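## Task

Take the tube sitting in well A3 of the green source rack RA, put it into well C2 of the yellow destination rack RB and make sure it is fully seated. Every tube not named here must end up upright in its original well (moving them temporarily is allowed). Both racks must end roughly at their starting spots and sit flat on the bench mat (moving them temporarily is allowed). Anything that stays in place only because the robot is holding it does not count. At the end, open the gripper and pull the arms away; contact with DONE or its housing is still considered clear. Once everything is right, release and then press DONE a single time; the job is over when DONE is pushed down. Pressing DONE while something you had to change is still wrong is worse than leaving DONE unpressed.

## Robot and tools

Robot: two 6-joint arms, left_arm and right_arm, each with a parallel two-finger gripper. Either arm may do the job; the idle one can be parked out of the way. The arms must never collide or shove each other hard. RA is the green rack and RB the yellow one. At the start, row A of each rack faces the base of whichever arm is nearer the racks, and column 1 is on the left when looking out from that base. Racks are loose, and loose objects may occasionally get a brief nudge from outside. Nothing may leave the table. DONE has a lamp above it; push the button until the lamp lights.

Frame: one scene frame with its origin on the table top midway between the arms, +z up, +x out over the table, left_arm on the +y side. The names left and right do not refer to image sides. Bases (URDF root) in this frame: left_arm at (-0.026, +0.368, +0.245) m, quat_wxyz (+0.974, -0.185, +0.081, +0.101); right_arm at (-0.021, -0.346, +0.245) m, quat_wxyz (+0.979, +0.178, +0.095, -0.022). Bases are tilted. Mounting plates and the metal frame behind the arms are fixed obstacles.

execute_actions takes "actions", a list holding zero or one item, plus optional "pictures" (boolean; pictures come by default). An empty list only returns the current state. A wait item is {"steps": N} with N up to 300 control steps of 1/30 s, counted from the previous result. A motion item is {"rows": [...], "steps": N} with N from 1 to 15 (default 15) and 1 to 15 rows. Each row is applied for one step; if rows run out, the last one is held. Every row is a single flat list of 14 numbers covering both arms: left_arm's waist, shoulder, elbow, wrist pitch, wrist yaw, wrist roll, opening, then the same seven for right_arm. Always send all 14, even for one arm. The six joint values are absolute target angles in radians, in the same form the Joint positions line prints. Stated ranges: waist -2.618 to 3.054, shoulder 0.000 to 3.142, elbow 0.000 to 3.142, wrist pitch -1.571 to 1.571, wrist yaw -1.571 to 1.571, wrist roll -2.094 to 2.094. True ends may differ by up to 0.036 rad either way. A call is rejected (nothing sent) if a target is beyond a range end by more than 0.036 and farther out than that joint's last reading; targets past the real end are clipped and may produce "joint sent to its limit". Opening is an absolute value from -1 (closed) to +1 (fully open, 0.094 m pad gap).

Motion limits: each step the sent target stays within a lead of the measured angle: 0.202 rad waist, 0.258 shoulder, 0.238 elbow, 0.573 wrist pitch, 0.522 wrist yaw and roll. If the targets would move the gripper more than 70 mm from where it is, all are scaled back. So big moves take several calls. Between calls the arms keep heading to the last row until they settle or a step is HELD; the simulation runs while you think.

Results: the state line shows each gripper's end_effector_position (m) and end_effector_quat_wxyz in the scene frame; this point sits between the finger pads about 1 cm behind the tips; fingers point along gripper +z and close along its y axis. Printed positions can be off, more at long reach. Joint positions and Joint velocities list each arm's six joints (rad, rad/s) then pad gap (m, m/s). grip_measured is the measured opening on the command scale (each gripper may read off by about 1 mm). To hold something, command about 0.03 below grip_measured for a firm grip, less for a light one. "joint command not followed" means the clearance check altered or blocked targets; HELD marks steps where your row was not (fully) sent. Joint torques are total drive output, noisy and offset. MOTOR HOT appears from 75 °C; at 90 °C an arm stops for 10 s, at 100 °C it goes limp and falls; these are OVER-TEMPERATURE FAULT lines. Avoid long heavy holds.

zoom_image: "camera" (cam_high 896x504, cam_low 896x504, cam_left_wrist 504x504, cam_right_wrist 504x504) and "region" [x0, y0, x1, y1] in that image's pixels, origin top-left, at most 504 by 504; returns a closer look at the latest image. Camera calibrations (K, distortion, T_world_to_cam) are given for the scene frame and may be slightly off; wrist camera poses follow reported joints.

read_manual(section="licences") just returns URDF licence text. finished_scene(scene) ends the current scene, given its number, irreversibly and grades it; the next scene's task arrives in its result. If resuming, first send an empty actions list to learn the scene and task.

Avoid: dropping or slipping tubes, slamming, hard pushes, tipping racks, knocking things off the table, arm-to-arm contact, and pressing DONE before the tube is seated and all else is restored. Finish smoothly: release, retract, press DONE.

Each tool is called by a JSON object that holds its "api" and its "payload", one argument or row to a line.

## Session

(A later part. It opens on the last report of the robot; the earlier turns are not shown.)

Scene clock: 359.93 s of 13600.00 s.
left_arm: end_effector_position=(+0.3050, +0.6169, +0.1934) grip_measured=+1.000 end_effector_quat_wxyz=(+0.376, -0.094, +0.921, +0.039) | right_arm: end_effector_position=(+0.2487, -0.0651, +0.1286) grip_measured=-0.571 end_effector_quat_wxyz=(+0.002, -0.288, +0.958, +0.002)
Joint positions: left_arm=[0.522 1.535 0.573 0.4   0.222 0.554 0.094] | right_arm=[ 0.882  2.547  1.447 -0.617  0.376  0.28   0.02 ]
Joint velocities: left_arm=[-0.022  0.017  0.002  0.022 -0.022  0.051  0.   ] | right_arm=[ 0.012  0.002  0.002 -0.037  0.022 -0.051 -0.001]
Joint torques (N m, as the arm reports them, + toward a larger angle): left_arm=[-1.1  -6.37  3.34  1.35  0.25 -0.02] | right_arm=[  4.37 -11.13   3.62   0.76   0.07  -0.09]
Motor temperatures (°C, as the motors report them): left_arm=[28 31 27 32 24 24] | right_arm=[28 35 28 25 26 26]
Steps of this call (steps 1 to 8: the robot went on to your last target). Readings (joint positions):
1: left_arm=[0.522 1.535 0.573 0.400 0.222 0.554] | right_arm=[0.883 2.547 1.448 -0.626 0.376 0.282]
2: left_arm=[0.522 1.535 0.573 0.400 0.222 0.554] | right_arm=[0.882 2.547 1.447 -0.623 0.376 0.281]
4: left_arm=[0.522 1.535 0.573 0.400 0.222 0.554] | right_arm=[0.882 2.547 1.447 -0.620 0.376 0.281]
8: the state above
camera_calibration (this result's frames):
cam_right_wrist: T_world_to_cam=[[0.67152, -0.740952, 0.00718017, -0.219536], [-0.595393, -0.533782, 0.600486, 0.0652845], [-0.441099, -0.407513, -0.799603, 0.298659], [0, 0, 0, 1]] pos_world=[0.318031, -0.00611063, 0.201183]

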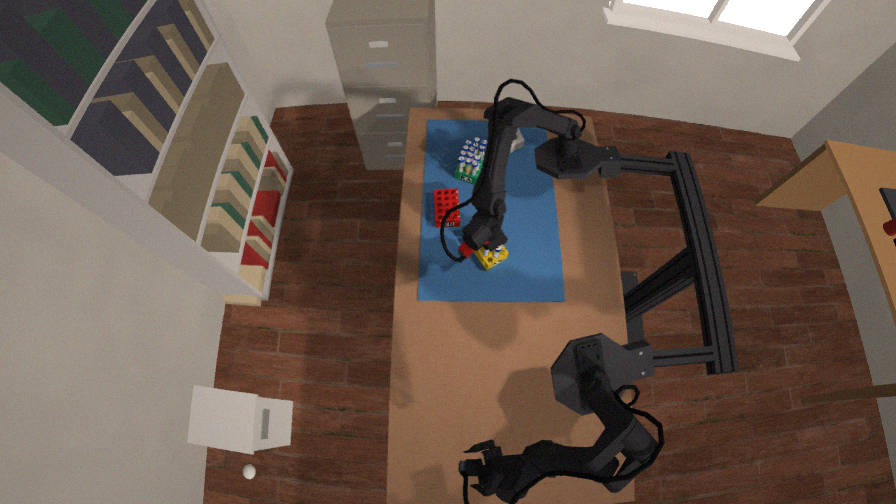

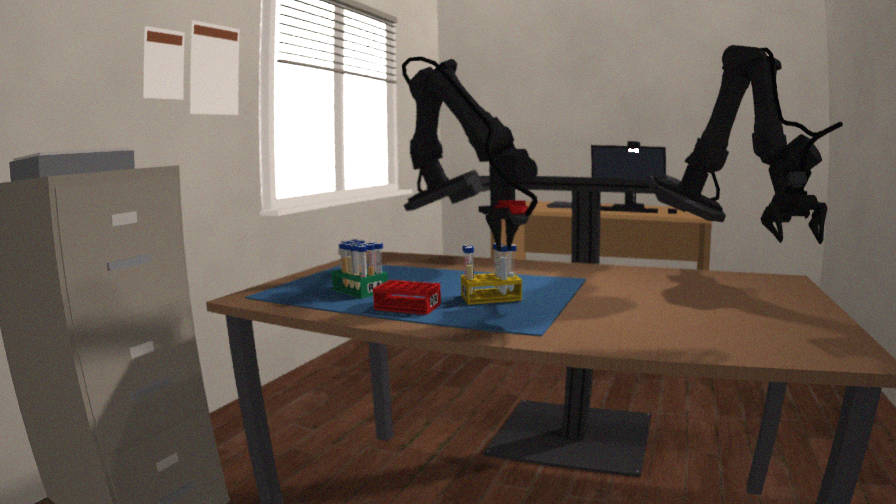

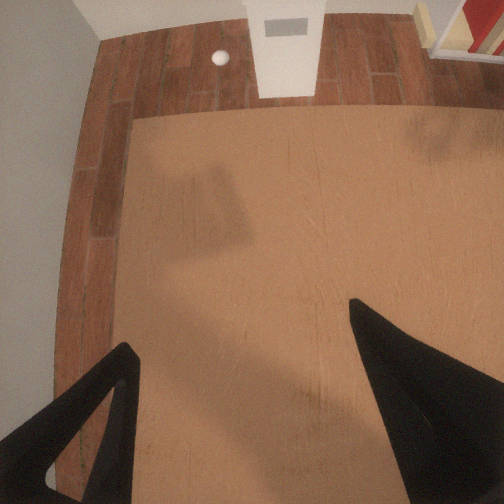

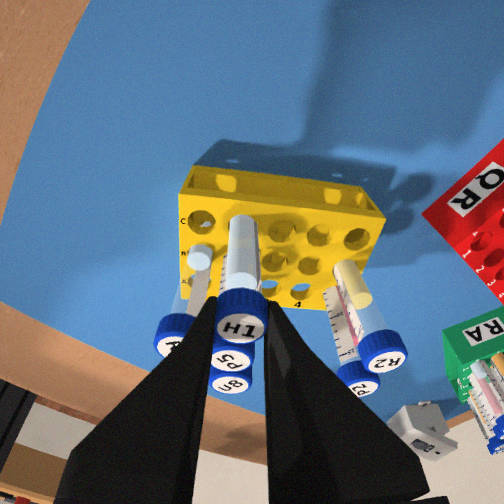

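{"api": "execute_actions", "payload": {
  "actions": [
    {"rows":[[0.522,1.535,0.573,0.4,0.222,0.554,1,0.882,2.559,1.433,-0.6,0.385,0.273,-0.595],[0.522,1.535,0.573,0.4,0.222,0.554,1,0.881,2.562,1.432,-0.598,0.385,0.273,-0.595],[0.522,1.535,0.573,0.4,0.222,0.554,1,0.88,2.565,1.431,-0.596,0.385,0.273,-0.595],[0.522,1.535,0.573,0.4,0.222,0.554,1,0.88,2.565,1.431,-0.596,0.385,0.273,-0.595],[0.522,1.535,0.573,0.4,0.222,0.554,1,0.88,2.565,1.431,-0.596,0.385,0.273,-0.595],[0.522,1.535,0.573,0.4,0.222,0.554,1,0.88,2.565,1.431,-0.596,0.385,0.273,-0.595],[0.522,1.535,0.573,0.4,0.222,0.554,1,0.88,2.565,1.431,-0.596,0.385,0.273,-0.57],[0.522,1.535,0.573,0.4,0.222,0.554,1,0.88,2.565,1.431,-0.596,0.385,0.273,-0.54],[0.522,1.535,0.573,0.4,0.222,0.554,1,0.88,2.565,1.431,-0.596,0.385,0.273,-0.51],[0.522,1.535,0.573,0.4,0.222,0.554,1,0.88,2.555,1.44,-0.6,0.385,0.273,-0.48],[0.522,1.535,0.573,0.4,0.222,0.554,1,0.885,2.545,1.45,-0.605,0.385,0.273,-0.45],[0.522,1.535,0.573,0.4,0.222,0.554,1,0.89,2.54,1.455,-0.61,0.385,0.273,-0.43]]}
  ]
}}

{"api": "zoom_image", "payload": {
  "camera": "cam_low",
  "region": [455, 215, 545, 310]
}}

{"api": "zoom_image", "payload": {
  "camera": "cam_right_wrist",
  "region": [364, 364, 504, 504]
}}

Scene clock: 383.10 s of 13600.00 s.
left_arm: end_effector_position=(+0.3050, +0.6169, +0.1934) grip_measured=+1.000 end_effector_quat_wxyz=(+0.376, -0.094, +0.921, +0.039) | right_arm: end_effector_position=(+0.2493, -0.0646, +0.1286) grip_measured=-0.432 end_effector_quat_wxyz=(+0.004, -0.287, +0.958, +0.003)
Joint positions: left_arm=[0.522 1.535 0.573 0.4   0.222 0.554 0.094] | right_arm=[ 0.882  2.547  1.447 -0.614  0.377  0.28   0.027]
Joint velocities: left_arm=[ 0.022  0.002 -0.007 -0.022 -0.007 -0.051  0.   ] | right_arm=[ 0.017 -0.002  0.007  0.022 -0.037  0.007  0.001]
Joint torques (N m, as the arm reports them, + toward a larger angle): left_arm=[-1.04 -6.38  3.35  1.33  0.23 -0.02] | right_arm=[  4.84 -12.54   5.44   0.65   0.06  -0.08]
Motor temperatures (°C, as the motors report them): left_arm=[28 32 27 32 24 24] | right_arm=[28 35 28 25 26 26]
Steps of this call (steps 1 to 30: the robot went on to your last target; steps 31 to 90: nothing new was sent; then 19.67 s passed at rest; steps 91 to 105: all 15 steps of this action). Readings (joint positions):
91: left_arm=[0.522 1.535 0.573 0.400 0.222 0.554] | right_arm=[0.882 2.547 1.447 -0.616 0.376 0.280]
92: left_arm=[0.522 1.535 0.573 0.400 0.222 0.554] | right_arm=[0.882 2.547 1.447 -0.616 0.376 0.280]
94: left_arm=[0.522 1.535 0.573 0.400 0.222 0.554] | right_arm=[0.882 2.547 1.447 -0.615 0.377 0.280]
98: left_arm=[0.522 1.535 0.573 0.400 0.222 0.554] | right_arm=[0.882 2.547 1.447 -0.615 0.377 0.280]
105: the state above
camera_calibration (this result's frames):
cam_right_wrist: T_world_to_cam=[[0.670946, -0.741468, 0.00757131, -0.219521], [-0.597244, -0.534331, 0.598155, 0.0665927], [-0.439467, -0.405851, -0.801345, 0.299027], [0, 0, 0, 1]] pos_world=[0.318471, -0.00582425, 0.201453]

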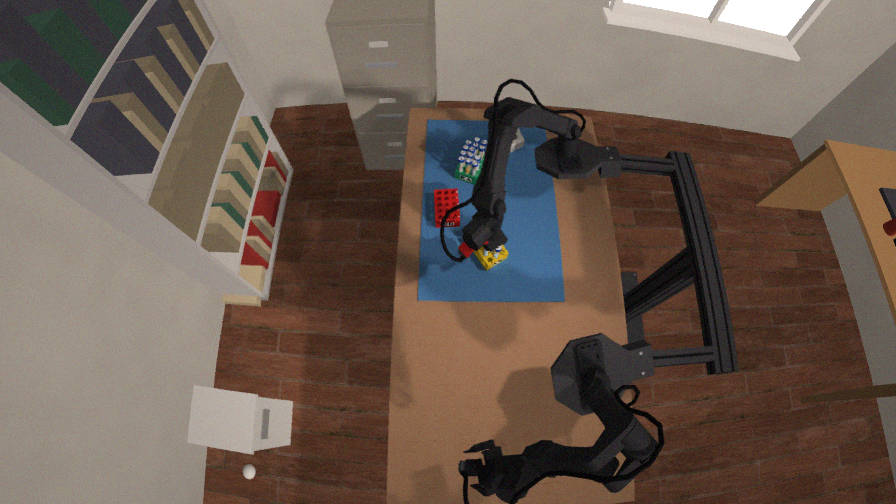

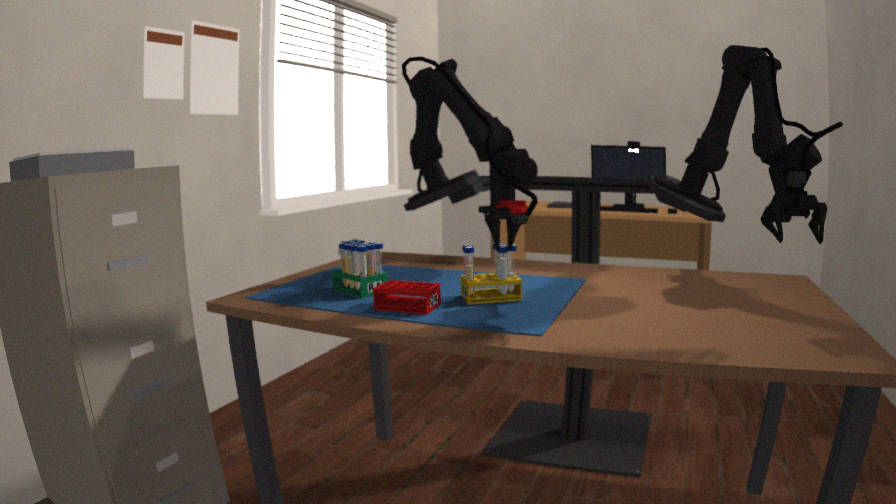

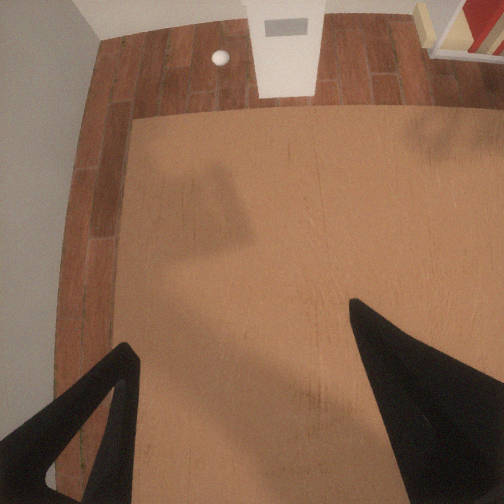

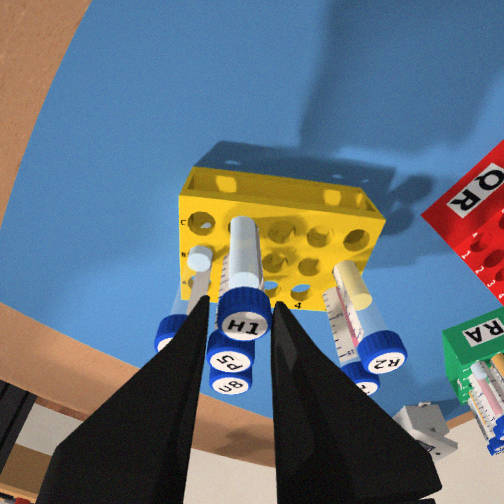

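Region (455, 215, 545, 310) of cam_low's 896x504 image, scaled by 5.305, with more detail than that image has; it fills the left 477 columns of this view, and the rest is white.

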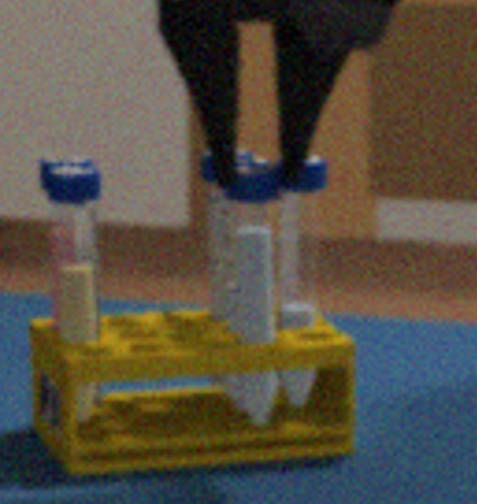

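Region (364, 364, 504, 504) of cam_right_wrist's 504x504 image, scaled by 3.600, with more detail than that image has.

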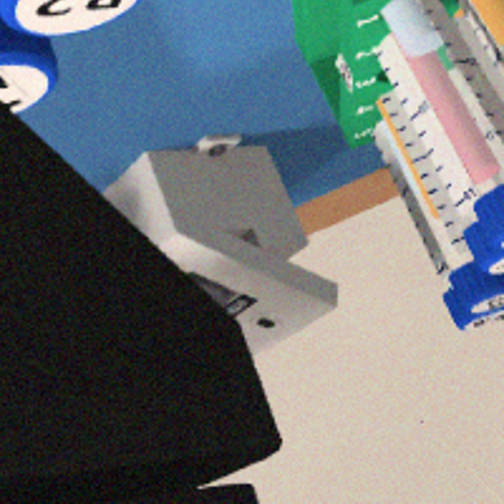

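{"api": "execute_actions", "payload": {
  "actions": [
    {"rows":[[0.522,1.535,0.573,0.4,0.222,0.554,1,0.897,2.53,1.463,-0.625,0.385,0.273,-0.43],[0.522,1.535,0.573,0.4,0.222,0.554,1,0.903,2.52,1.47,-0.64,0.384,0.273,-0.43],[0.522,1.535,0.573,0.4,0.222,0.554,1,0.908,2.51,1.474,-0.658,0.383,0.273,-0.43],[0.522,1.535,0.573,0.4,0.222,0.554,1,0.914,2.498,1.478,-0.678,0.382,0.273,-0.43],[0.522,1.535,0.573,0.4,0.222,0.554,1,0.92,2.484,1.483,-0.7,0.381,0.273,-0.43],[0.522,1.535,0.573,0.4,0.222,0.554,1,0.926,2.468,1.488,-0.724,0.38,0.273,-0.43],[0.522,1.535,0.573,0.4,0.222,0.554,1,0.932,2.45,1.492,-0.748,0.378,0.27,-0.43],[0.522,1.535,0.573,0.4,0.222,0.554,1,0.935,2.43,1.494,-0.77,0.376,0.26,-0.45],[0.522,1.535,0.573,0.4,0.222,0.554,1,0.932,2.405,1.492,-0.788,0.373,0.245,-0.48],[0.522,1.535,0.573,0.4,0.222,0.554,1,0.92,2.375,1.484,-0.8,0.369,0.22,-0.52],[0.522,1.535,0.573,0.4,0.222,0.554,1,0.898,2.34,1.47,-0.808,0.364,0.19,-0.56],[0.522,1.535,0.573,0.4,0.222,0.554,1,0.865,2.3,1.45,-0.812,0.358,0.155,-0.6],[0.522,1.535,0.573,0.4,0.222,0.554,1,0.822,2.255,1.425,-0.813,0.35,0.115,-0.65],[0.522,1.535,0.573,0.4,0.222,0.554,1,0.77,2.208,1.395,-0.812,0.341,0.07,-0.7],[0.522,1.535,0.573,0.4,0.222,0.554,1,0.71,2.16,1.362,-0.81,0.331,0.02,-0.75]]}
  ],
  "pictures": false
}}

{"api": "execute_actions", "payload": {
  "actions": [
    {"rows":[[0.522,1.535,0.573,0.4,0.222,0.554,1,0.645,2.112,1.328,-0.807,0.32,-0.035,-0.8],[0.522,1.535,0.573,0.4,0.222,0.554,1,0.575,2.064,1.294,-0.803,0.309,-0.09,-0.85],[0.522,1.535,0.573,0.4,0.222,0.554,1,0.5,2.016,1.26,-0.798,0.297,-0.145,-0.9],[0.522,1.535,0.573,0.4,0.222,0.554,1,0.423,1.97,1.226,-0.792,0.285,-0.2,-0.95],[0.522,1.535,0.573,0.4,0.222,0.554,1,0.344,1.924,1.191,-0.785,0.272,-0.26,-1],[0.522,1.535,0.573,0.4,0.222,0.554,1,0.263,1.879,1.156,-0.777,0.259,-0.32,-1],[0.522,1.535,0.573,0.4,0.222,0.554,1,0.181,1.835,1.121,-0.768,0.246,-0.38,-1],[0.522,1.535,0.573,0.4,0.222,0.554,1,0.098,1.792,1.086,-0.759,0.233,-0.44,-1],[0.522,1.535,0.573,0.4,0.222,0.554,1,0.015,1.75,1.05,-0.748,0.22,-0.5,-1],[0.522,1.535,0.573,0.4,0.222,0.554,1,-0.068,1.709,1.013,-0.733,0.207,-0.56,-1],[0.522,1.535,0.573,0.4,0.222,0.554,1,-0.151,1.669,0.975,-0.714,0.194,-0.62,-1],[0.522,1.535,0.573,0.4,0.222,0.554,1,-0.233,1.63,0.936,-0.692,0.181,-0.68,-1],[0.522,1.535,0.573,0.4,0.222,0.554,1,-0.314,1.593,0.897,-0.667,0.168,-0.74,-1],[0.522,1.535,0.573,0.4,0.222,0.554,1,-0.393,1.558,0.858,-0.64,0.155,-0.8,-1],[0.522,1.535,0.573,0.4,0.222,0.554,1,-0.47,1.525,0.819,-0.61,0.142,-0.855,-1]]}
  ],
  "pictures": false
}}

{"api": "execute_actions", "payload": {
  "actions": [
    {"rows":[[0.522,1.535,0.573,0.4,0.222,0.554,1,-0.543,1.494,0.78,-0.578,0.129,-0.91,-1],[0.522,1.535,0.573,0.4,0.222,0.554,1,-0.612,1.466,0.742,-0.545,0.117,-0.96,-1],[0.522,1.535,0.573,0.4,0.222,0.554,1,-0.675,1.44,0.706,-0.512,0.105,-1.01,-1],[0.522,1.535,0.573,0.4,0.222,0.554,1,-0.732,1.417,0.672,-0.48,0.094,-1.055,-1],[0.522,1.535,0.573,0.4,0.222,0.554,1,-0.782,1.397,0.641,-0.45,0.084,-1.095,-1],[0.522,1.535,0.573,0.4,0.222,0.554,1,-0.823,1.38,0.614,-0.423,0.075,-1.13,-1],[0.522,1.535,0.573,0.4,0.222,0.554,1,-0.855,1.366,0.591,-0.4,0.068,-1.158,-1],[0.522,1.535,0.573,0.4,0.222,0.554,1,-0.878,1.355,0.573,-0.382,0.062,-1.18,-1],[0.522,1.535,0.573,0.4,0.222,0.554,1,-0.893,1.347,0.559,-0.369,0.058,-1.193,-1],[0.522,1.535,0.573,0.4,0.222,0.554,1,-0.9,1.342,0.55,-0.36,0.056,-1.2,-1]]}
  ],
  "pictures": false
}}

{"api": "execute_actions", "payload": {
  "actions": [
    {"steps":10}
  ]
}}

Scene clock: 414.40 s of 13600.00 s.
left_arm: end_effector_position=(+0.3050, +0.6169, +0.1934) grip_measured=+1.000 end_effector_quat_wxyz=(+0.376, -0.094, +0.921, +0.039) | right_arm: end_effector_position=(+0.2830, -0.0926, +0.2162) grip_measured=-0.726 end_effector_quat_wxyz=(+0.031, -0.312, +0.949, +0.038)
Joint positions: left_arm=[0.522 1.535 0.573 0.4   0.222 0.554 0.094] | right_arm=[ 0.847  2.274  1.424 -0.764  0.345  0.159  0.013]
Joint velocities: left_arm=[ 0.012  0.007  0.002 -0.022  0.022 -0.051  0.   ] | right_arm=[-0.974 -1.355 -0.496  0.037 -0.271 -0.842 -0.044]
Joint torques (N m, as the arm reports them, + toward a larger angle): left_arm=[-1.05 -6.39  3.39  1.32  0.24 -0.02] | right_arm=[ -0.23 -11.86   3.46   0.32   0.23  -0.03]
Motor temperatures (°C, as the motors report them): left_arm=[28 32 27 32 24 24] | right_arm=[29 37 28 25 26 26]
Steps of this call (steps 1 to 15: the robot went on to your last target; steps 16 to 90: nothing new was sent; then 27.80 s passed at rest; steps 91 to 105: all 15 steps of this action). Readings (joint positions):
91: left_arm=[0.522 1.535 0.573 0.400 0.222 0.554] | right_arm=[0.882 2.547 1.447 -0.614 0.377 0.280]
92: left_arm=[0.522 1.535 0.573 0.400 0.222 0.554] | right_arm=[0.882 2.547 1.447 -0.615 0.377 0.280]
94: left_arm=[0.522 1.535 0.573 0.400 0.222 0.554] | right_arm=[0.884 2.544 1.447 -0.628 0.377 0.280]
98: left_arm=[0.522 1.535 0.573 0.400 0.222 0.554] | right_arm=[0.902 2.504 1.453 -0.692 0.377 0.277]
105: the state above

Scene clock: 414.90 s of 13600.00 s.
left_arm: end_effector_position=(+0.3050, +0.6169, +0.1934) grip_measured=+1.000 end_effector_quat_wxyz=(+0.376, -0.094, +0.921, +0.039) | right_arm: end_effector_position=(+0.2644, -0.4507, +0.1856) grip_measured=-0.998 end_effector_quat_wxyz=(-0.010, -0.163, +0.985, +0.054)
Joint positions: left_arm=[0.522 1.535 0.573 0.4   0.222 0.554 0.094] | right_arm=[-0.198  1.603  0.909 -0.67   0.215 -0.596  0.   ]
Joint velocities: left_arm=[ 0.007 -0.002 -0.002 -0.007  0.007  0.007  0.   ] | right_arm=[-2.342 -1.028 -1.145  0.593 -0.476 -1.634 -0.001]
Joint torques (N m, as the arm reports them, + toward a larger angle): left_arm=[-1.03 -6.39  3.34  1.33  0.24 -0.01] | right_arm=[ 3.51 -9.27  2.96  0.15 -0.28 -0.08]
Motor temperatures (°C, as the motors report them): left_arm=[28 32 27 32 24 24] | right_arm=[29 37 28 25 26 26]
Steps of this call (steps 1 to 15: all 15 steps of this action). Readings (joint positions):
1: left_arm=[0.522 1.535 0.573 0.400 0.222 0.554] | right_arm=[0.806 2.227 1.407 -0.765 0.339 0.131]
2: left_arm=[0.522 1.535 0.573 0.400 0.222 0.554] | right_arm=[0.757 2.182 1.388 -0.763 0.334 0.099]
4: left_arm=[0.522 1.535 0.573 0.400 0.222 0.554] | right_arm=[0.642 2.092 1.335 -0.757 0.324 0.024]
8: left_arm=[0.522 1.535 0.573 0.400 0.222 0.554] | right_arm=[0.370 1.908 1.192 -0.744 0.293 -0.171]
15: the state above

Scene clock: 415.40 s of 13600.00 s.
left_arm: end_effector_position=(+0.3050, +0.6169, +0.1934) grip_measured=+1.000 end_effector_quat_wxyz=(+0.376, -0.094, +0.921, +0.039) | right_arm: end_effector_position=(+0.1159, -0.5558, +0.1494) grip_measured=-0.998 end_effector_quat_wxyz=(-0.022, -0.099, +0.995, +0.011)
Joint positions: left_arm=[0.522 1.535 0.573 0.4   0.222 0.554 0.094] | right_arm=[-0.901  1.369  0.562 -0.403  0.088 -1.154  0.   ]
Joint velocities: left_arm=[-0.002 -0.022 -0.007 -0.007 -0.022 -0.007  0.   ] | right_arm=[ 0.002  0.002 -0.002  0.286 -0.154 -0.227  0.   ]
Joint torques (N m, as the arm reports them, + toward a larger angle): left_arm=[-1.07 -6.39  3.34  1.33  0.24 -0.01] | right_arm=[ 0.25 -8.59  3.    0.61 -0.16 -0.07]
Motor temperatures (°C, as the motors report them): left_arm=[28 32 27 32 24 24] | right_arm=[29 37 28 25 26 26]
Steps of this call (steps 1 to 15: all 15 steps of this action). Readings (joint positions):
1: left_arm=[0.522 1.535 0.573 0.400 0.222 0.554] | right_arm=[-0.280 1.569 0.870 -0.649 0.203 -0.655]
2: left_arm=[0.522 1.535 0.573 0.400 0.222 0.554] | right_arm=[-0.362 1.537 0.831 -0.626 0.191 -0.713]
4: left_arm=[0.522 1.535 0.573 0.400 0.222 0.554] | right_arm=[-0.523 1.481 0.754 -0.577 0.166 -0.823]
8: left_arm=[0.522 1.535 0.573 0.400 0.222 0.554] | right_arm=[-0.817 1.403 0.627 -0.481 0.129 -1.007]
15: the state above

Scene clock: 415.73 s of 13600.00 s.
left_arm: end_effector_position=(+0.3050, +0.6169, +0.1934) grip_measured=+1.000 end_effector_quat_wxyz=(+0.376, -0.094, +0.921, +0.039) | right_arm: end_effector_position=(+0.1228, -0.5605, +0.1491) grip_measured=-0.998 end_effector_quat_wxyz=(-0.007, -0.115, +0.993, +0.001)
Joint positions: left_arm=[0.522 1.535 0.573 0.4   0.222 0.554 0.094] | right_arm=[-0.901  1.369  0.562 -0.372  0.072 -1.189  0.   ]
Joint velocities: left_arm=[-0.002  0.012  0.007 -0.022  0.022 -0.066  0.   ] | right_arm=[-0.002 -0.022 -0.012 -0.022  0.066 -0.081  0.   ]
Joint torques (N m, as the arm reports them, + toward a larger angle): left_arm=[-1.07 -6.41  3.38  1.33  0.25 -0.01] | right_arm=[ 0.28 -8.68  3.03  0.72 -0.21 -0.09]
Motor temperatures (°C, as the motors report them): left_arm=[28 32 27 32 24 24] | right_arm=[29 37 28 25 26 26]
Steps of this call (steps 1 to 10: the robot went on to your last target). Readings (joint positions):
1: left_arm=[0.522 1.535 0.573 0.400 0.222 0.554] | right_arm=[-0.901 1.369 0.562 -0.396 0.084 -1.162]
2: left_arm=[0.522 1.535 0.573 0.400 0.222 0.554] | right_arm=[-0.901 1.369 0.562 -0.390 0.082 -1.168]
4: left_arm=[0.522 1.535 0.573 0.400 0.222 0.554] | right_arm=[-0.901 1.369 0.562 -0.381 0.077 -1.177]
8: left_arm=[0.522 1.535 0.573 0.400 0.222 0.554] | right_arm=[-0.901 1.369 0.562 -0.373 0.073 -1.187]
10: the state above
camera_calibration (this result's frames):
cam_right_wrist: T_world_to_cam=[[0.37483, -0.927088, 0.00316397, -0.569533], [-0.73135, -0.29359, 0.615575, -0.137371], [-0.569763, -0.23305, -0.788072, 0.169449], [0, 0, 0, 1]] pos_world=[0.209558, -0.528848, 0.219902]

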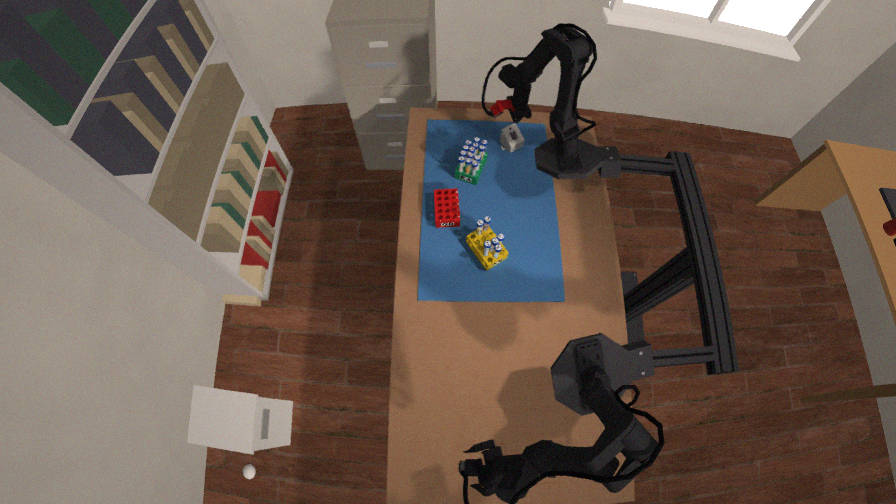

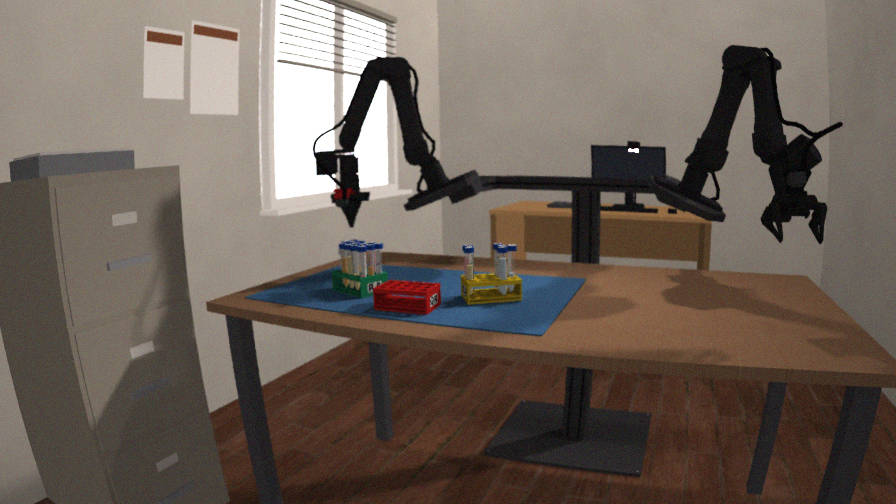

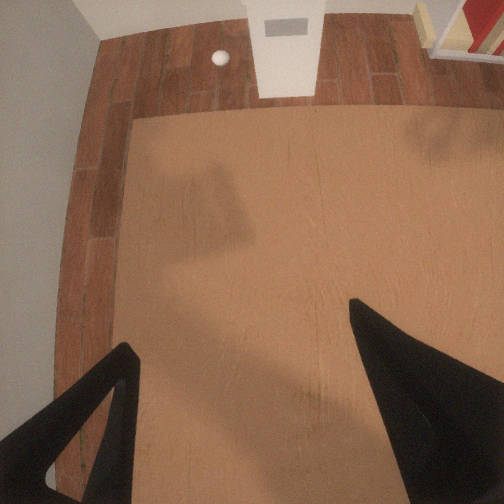

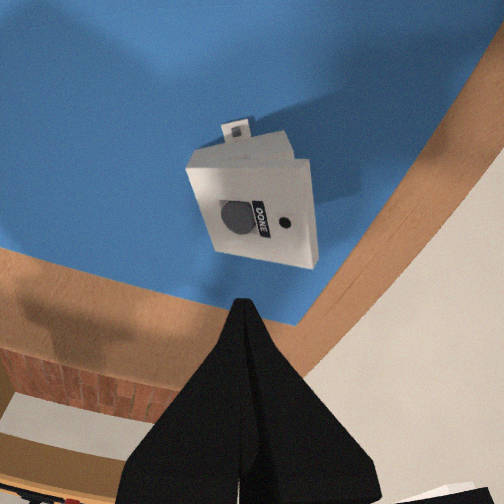

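{"api": "execute_actions", "payload": {
  "actions": [
    {"rows":[[0.522,1.535,0.573,0.4,0.222,0.554,1,-0.902,1.37,0.548,-0.345,0.055,-1.2,-1],[0.522,1.535,0.573,0.4,0.222,0.554,1,-0.904,1.388,0.545,-0.325,0.054,-1.2,-1],[0.522,1.535,0.573,0.4,0.222,0.554,1,-0.907,1.405,0.541,-0.3,0.053,-1.2,-1],[0.522,1.535,0.573,0.4,0.222,0.554,1,-0.91,1.427,0.536,-0.27,0.052,-1.2,-1],[0.522,1.535,0.573,0.4,0.222,0.554,1,-0.914,1.452,0.531,-0.237,0.05,-1.2,-1],[0.522,1.535,0.573,0.4,0.222,0.554,1,-0.918,1.479,0.525,-0.202,0.048,-1.2,-1],[0.522,1.535,0.573,0.4,0.222,0.554,1,-0.922,1.507,0.519,-0.168,0.046,-1.2,-1],[0.522,1.535,0.573,0.4,0.222,0.554,1,-0.926,1.535,0.514,-0.136,0.044,-1.2,-1],[0.522,1.535,0.573,0.4,0.222,0.554,1,-0.93,1.561,0.509,-0.108,0.042,-1.2,-1],[0.522,1.535,0.573,0.4,0.222,0.554,1,-0.934,1.584,0.505,-0.085,0.041,-1.2,-1],[0.522,1.535,0.573,0.4,0.222,0.554,1,-0.937,1.602,0.502,-0.068,0.04,-1.2,-1],[0.522,1.535,0.573,0.4,0.222,0.554,1,-0.94,1.616,0.499,-0.057,0.04,-1.2,-1],[0.522,1.535,0.573,0.4,0.222,0.554,1,-0.941,1.624,0.498,-0.051,0.04,-1.2,-1]]}
  ],
  "pictures": false
}}

{"api": "execute_actions", "payload": {
  "actions": [
    {"steps":12}
  ]
}}

{"api": "zoom_image", "payload": {
  "camera": "cam_high",
  "region": [430, 100, 560, 280]
}}

Scene clock: 424.57 s of 13600.00 s.
left_arm: end_effector_position=(+0.3050, +0.6169, +0.1934) grip_measured=+1.000 end_effector_quat_wxyz=(+0.376, -0.094, +0.921, +0.039) | right_arm: end_effector_position=(+0.1117, -0.5496, +0.0964) grip_measured=-0.998 end_effector_quat_wxyz=(-0.015, -0.105, +0.994, +0.019)
Joint positions: left_arm=[0.522 1.535 0.573 0.4   0.222 0.554 0.094] | right_arm=[-0.931  1.611  0.511 -0.114  0.058 -1.194  0.   ]
Joint velocities: left_arm=[-0.012 -0.002 -0.007 -0.022  0.007  0.007  0.   ] | right_arm=[-0.022  0.115 -0.061  0.256 -0.007 -0.022  0.002]
Joint torques (N m, as the arm reports them, + toward a larger angle): left_arm=[-1.06 -6.33  3.36  1.34  0.24 -0.02] | right_arm=[-0.42 -6.42  1.78  0.86 -0.23 -0.07]
Motor temperatures (°C, as the motors report them): left_arm=[28 32 27 32 24 24] | right_arm=[28 36 28 25 26 26]
Steps of this call (steps 1 to 30: the robot went on to your last target; steps 31 to 90: nothing new was sent; then 5.33 s passed at rest; steps 91 to 105: all 15 steps of this action). Readings (joint positions):
91: left_arm=[0.522 1.535 0.573 0.400 0.222 0.554] | right_arm=[-0.901 1.369 0.562 -0.368 0.070 -1.194]
92: left_arm=[0.522 1.535 0.573 0.400 0.222 0.554] | right_arm=[-0.901 1.369 0.562 -0.364 0.070 -1.194]
94: left_arm=[0.522 1.535 0.573 0.400 0.222 0.554] | right_arm=[-0.901 1.379 0.562 -0.341 0.069 -1.194]
98: left_arm=[0.522 1.535 0.573 0.400 0.222 0.554] | right_arm=[-0.908 1.466 0.550 -0.242 0.063 -1.194]
105: the state above

Scene clock: 424.97 s of 13600.00 s.
left_arm: end_effector_position=(+0.3050, +0.6169, +0.1934) grip_measured=+1.000 end_effector_quat_wxyz=(+0.376, -0.094, +0.921, +0.039) | right_arm: end_effector_position=(+0.1186, -0.5591, +0.0956) grip_measured=-0.998 end_effector_quat_wxyz=(-0.002, -0.103, +0.995, -0.002)
Joint positions: left_arm=[0.522 1.535 0.573 0.4   0.222 0.554 0.094] | right_arm=[-0.932  1.613  0.51  -0.063  0.055 -1.194  0.   ]
Joint velocities: left_arm=[-0.007  0.007 -0.012  0.007 -0.022 -0.066  0.   ] | right_arm=[ 0.002 -0.017  0.007  0.022 -0.037  0.022 -0.   ]
Joint torques (N m, as the arm reports them, + toward a larger angle): left_arm=[-1.07 -6.39  3.33  1.34  0.24 -0.01] | right_arm=[-0.43 -6.05  1.58  0.73 -0.2  -0.08]
Motor temperatures (°C, as the motors report them): left_arm=[28 32 27 32 24 24] | right_arm=[28 36 28 25 26 26]
Steps of this call (steps 1 to 12: the robot went on to your last target). Readings (joint positions):
1: left_arm=[0.522 1.535 0.573 0.400 0.222 0.554] | right_arm=[-0.932 1.613 0.510 -0.107 0.057 -1.194]
2: left_arm=[0.522 1.535 0.573 0.400 0.222 0.554] | right_arm=[-0.932 1.613 0.510 -0.100 0.057 -1.194]
4: left_arm=[0.522 1.535 0.573 0.400 0.222 0.554] | right_arm=[-0.932 1.613 0.510 -0.084 0.056 -1.194]
8: left_arm=[0.522 1.535 0.573 0.400 0.222 0.554] | right_arm=[-0.932 1.613 0.510 -0.068 0.055 -1.194]
12: the state above
camera_calibration (this result's frames):
cam_right_wrist: T_world_to_cam=[[0.351922, -0.935959, 0.0115016, -0.569531], [-0.744436, -0.272418, 0.609593, -0.0931729], [-0.567421, -0.223091, -0.792631, 0.13098], [0, 0, 0, 1]] pos_world=[0.205389, -0.529219, 0.167167]

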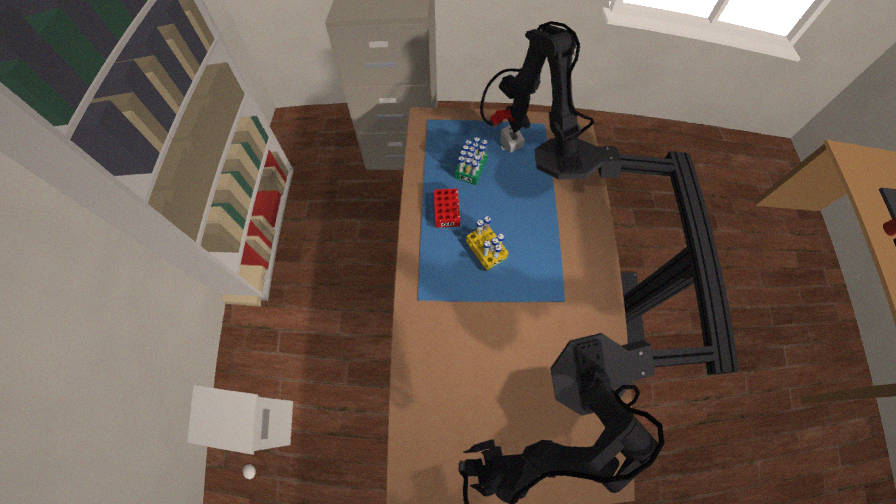

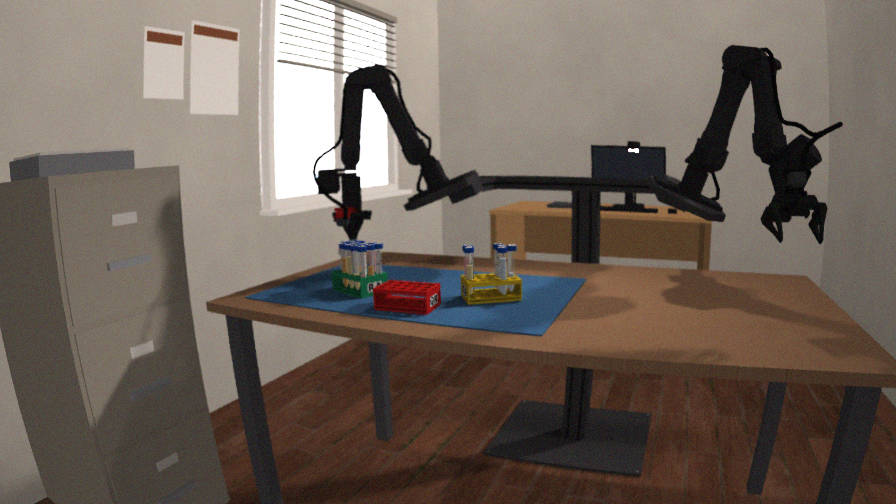

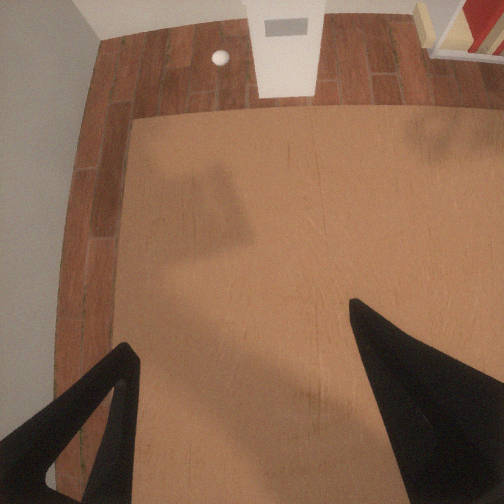

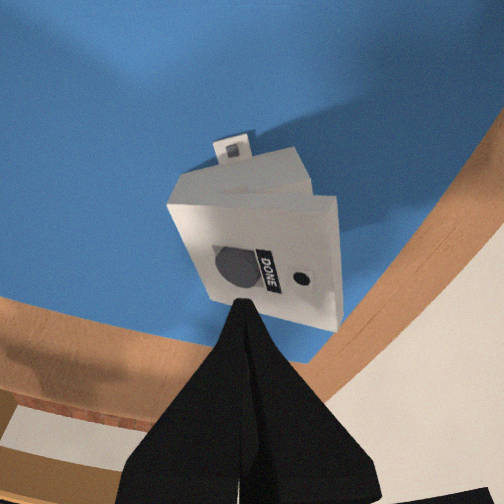

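Region (430, 100, 560, 280) of cam_high's 896x504 image, scaled by 2.800, with more detail than that image has.

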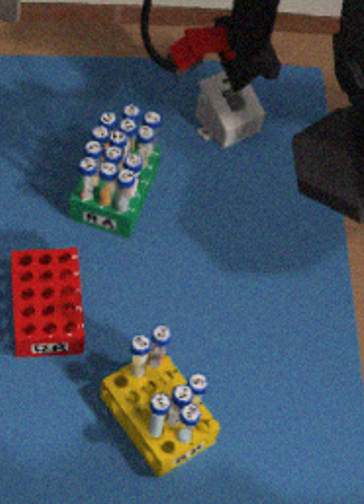

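{"api": "execute_actions", "payload": {
  "actions": [
    {"rows":[[0.522,1.535,0.573,0.4,0.222,0.554,1,-0.942,1.63,0.51,-0.035,0.04,-1.2,-1],[0.522,1.535,0.573,0.4,0.222,0.554,1,-0.943,1.64,0.515,-0.017,0.04,-1.2,-1],[0.522,1.535,0.573,0.4,0.222,0.554,1,-0.944,1.653,0.515,0.002,0.04,-1.2,-1],[0.522,1.535,0.573,0.4,0.222,0.554,1,-0.946,1.668,0.515,0.022,0.04,-1.2,-1],[0.522,1.535,0.573,0.4,0.222,0.554,1,-0.947,1.684,0.515,0.041,0.04,-1.2,-1],[0.522,1.535,0.573,0.4,0.222,0.554,1,-0.948,1.7,0.515,0.059,0.04,-1.2,-1],[0.522,1.535,0.573,0.4,0.222,0.554,1,-0.95,1.716,0.515,0.076,0.04,-1.2,-1],[0.522,1.535,0.573,0.4,0.222,0.554,1,-0.951,1.731,0.515,0.091,0.04,-1.2,-1],[0.522,1.535,0.573,0.4,0.222,0.554,1,-0.952,1.745,0.515,0.104,0.04,-1.2,-1],[0.522,1.535,0.573,0.4,0.222,0.554,1,-0.953,1.757,0.515,0.115,0.04,-1.2,-1],[0.522,1.535,0.573,0.4,0.222,0.554,1,-0.954,1.767,0.515,0.124,0.04,-1.2,-1],[0.522,1.535,0.573,0.4,0.222,0.554,1,-0.955,1.775,0.515,0.131,0.04,-1.2,-1],[0.522,1.535,0.573,0.4,0.222,0.554,1,-0.955,1.782,0.515,0.137,0.04,-1.2,-1],[0.522,1.535,0.573,0.4,0.222,0.554,1,-0.956,1.788,0.515,0.142,0.04,-1.2,-1],[0.522,1.535,0.573,0.4,0.222,0.554,1,-0.956,1.794,0.515,0.146,0.04,-1.2,-1]]}
  ],
  "pictures": false
}}

{"api": "execute_actions", "payload": {
  "actions": [
    {"rows":[[0.522,1.535,0.573,0.4,0.222,0.554,1,-0.956,1.799,0.515,0.149,0.04,-1.2,-1],[0.522,1.535,0.573,0.4,0.222,0.554,1,-0.957,1.804,0.515,0.152,0.04,-1.2,-1],[0.522,1.535,0.573,0.4,0.222,0.554,1,-0.957,1.809,0.515,0.155,0.04,-1.2,-1],[0.522,1.535,0.573,0.4,0.222,0.554,1,-0.957,1.814,0.515,0.158,0.04,-1.2,-1],[0.522,1.535,0.573,0.4,0.222,0.554,1,-0.957,1.818,0.515,0.16,0.04,-1.2,-1]],"steps":14}
  ]
}}

Scene clock: 439.73 s of 13600.00 s.
left_arm: end_effector_position=(+0.3050, +0.6169, +0.1934) grip_measured=+1.000 end_effector_quat_wxyz=(+0.376, -0.094, +0.921, +0.039) | right_arm: end_effector_position=(+0.1143, -0.5564, +0.0665) grip_measured=-0.998 end_effector_quat_wxyz=(-0.005, -0.098, +0.995, +0.001)
Joint positions: left_arm=[0.522 1.535 0.573 0.4   0.222 0.554 0.094] | right_arm=[-0.945  1.767  0.51   0.084  0.052 -1.194  0.   ]
Joint velocities: left_arm=[-0.007 -0.012 -0.007 -0.051 -0.066 -0.022  0.   ] | right_arm=[ 0.007 -0.007 -0.017 -0.007 -0.007  0.037  0.001]
Joint torques (N m, as the arm reports them, + toward a larger angle): no reading
Motor temperatures (°C, as the motors report them): left_arm=[28 32 27 32 24 24] | right_arm=[28 34 28 25 26 26]
Steps of this call (steps 1 to 30: the robot went on to your last target; steps 31 to 90: nothing new was sent; then 11.27 s passed at rest; steps 91 to 105: all 15 steps of this action). Readings (joint positions):
91: left_arm=[0.522 1.535 0.573 0.400 0.222 0.554] | right_arm=[-0.932 1.613 0.510 -0.058 0.055 -1.194]
92: left_arm=[0.522 1.535 0.573 0.400 0.222 0.554] | right_arm=[-0.932 1.613 0.510 -0.055 0.055 -1.194]
94: left_arm=[0.522 1.535 0.573 0.400 0.222 0.554] | right_arm=[-0.932 1.624 0.510 -0.033 0.054 -1.194]
98: left_arm=[0.522 1.535 0.573 0.400 0.222 0.554] | right_arm=[-0.938 1.686 0.510 0.025 0.054 -1.194]
105: left_arm=[0.522 1.535 0.573 0.400 0.222 0.554] | right_arm=[-0.945 1.761 0.510 0.081 0.052 -1.194]
The task's run has ended: the event that ends the task has happened. This ends this scene only. If you have not yet called finished_scene for this scene, call it to go on to the next scene.

The task's run has ended: the event that ends the task has happened. This scene is finished. If you have not yet called finished_scene for this scene, call it to go on to the next scene.

{"api": "finished_scene", "payload": {
  "scene": 1
}}

The scene is finished: the task was done.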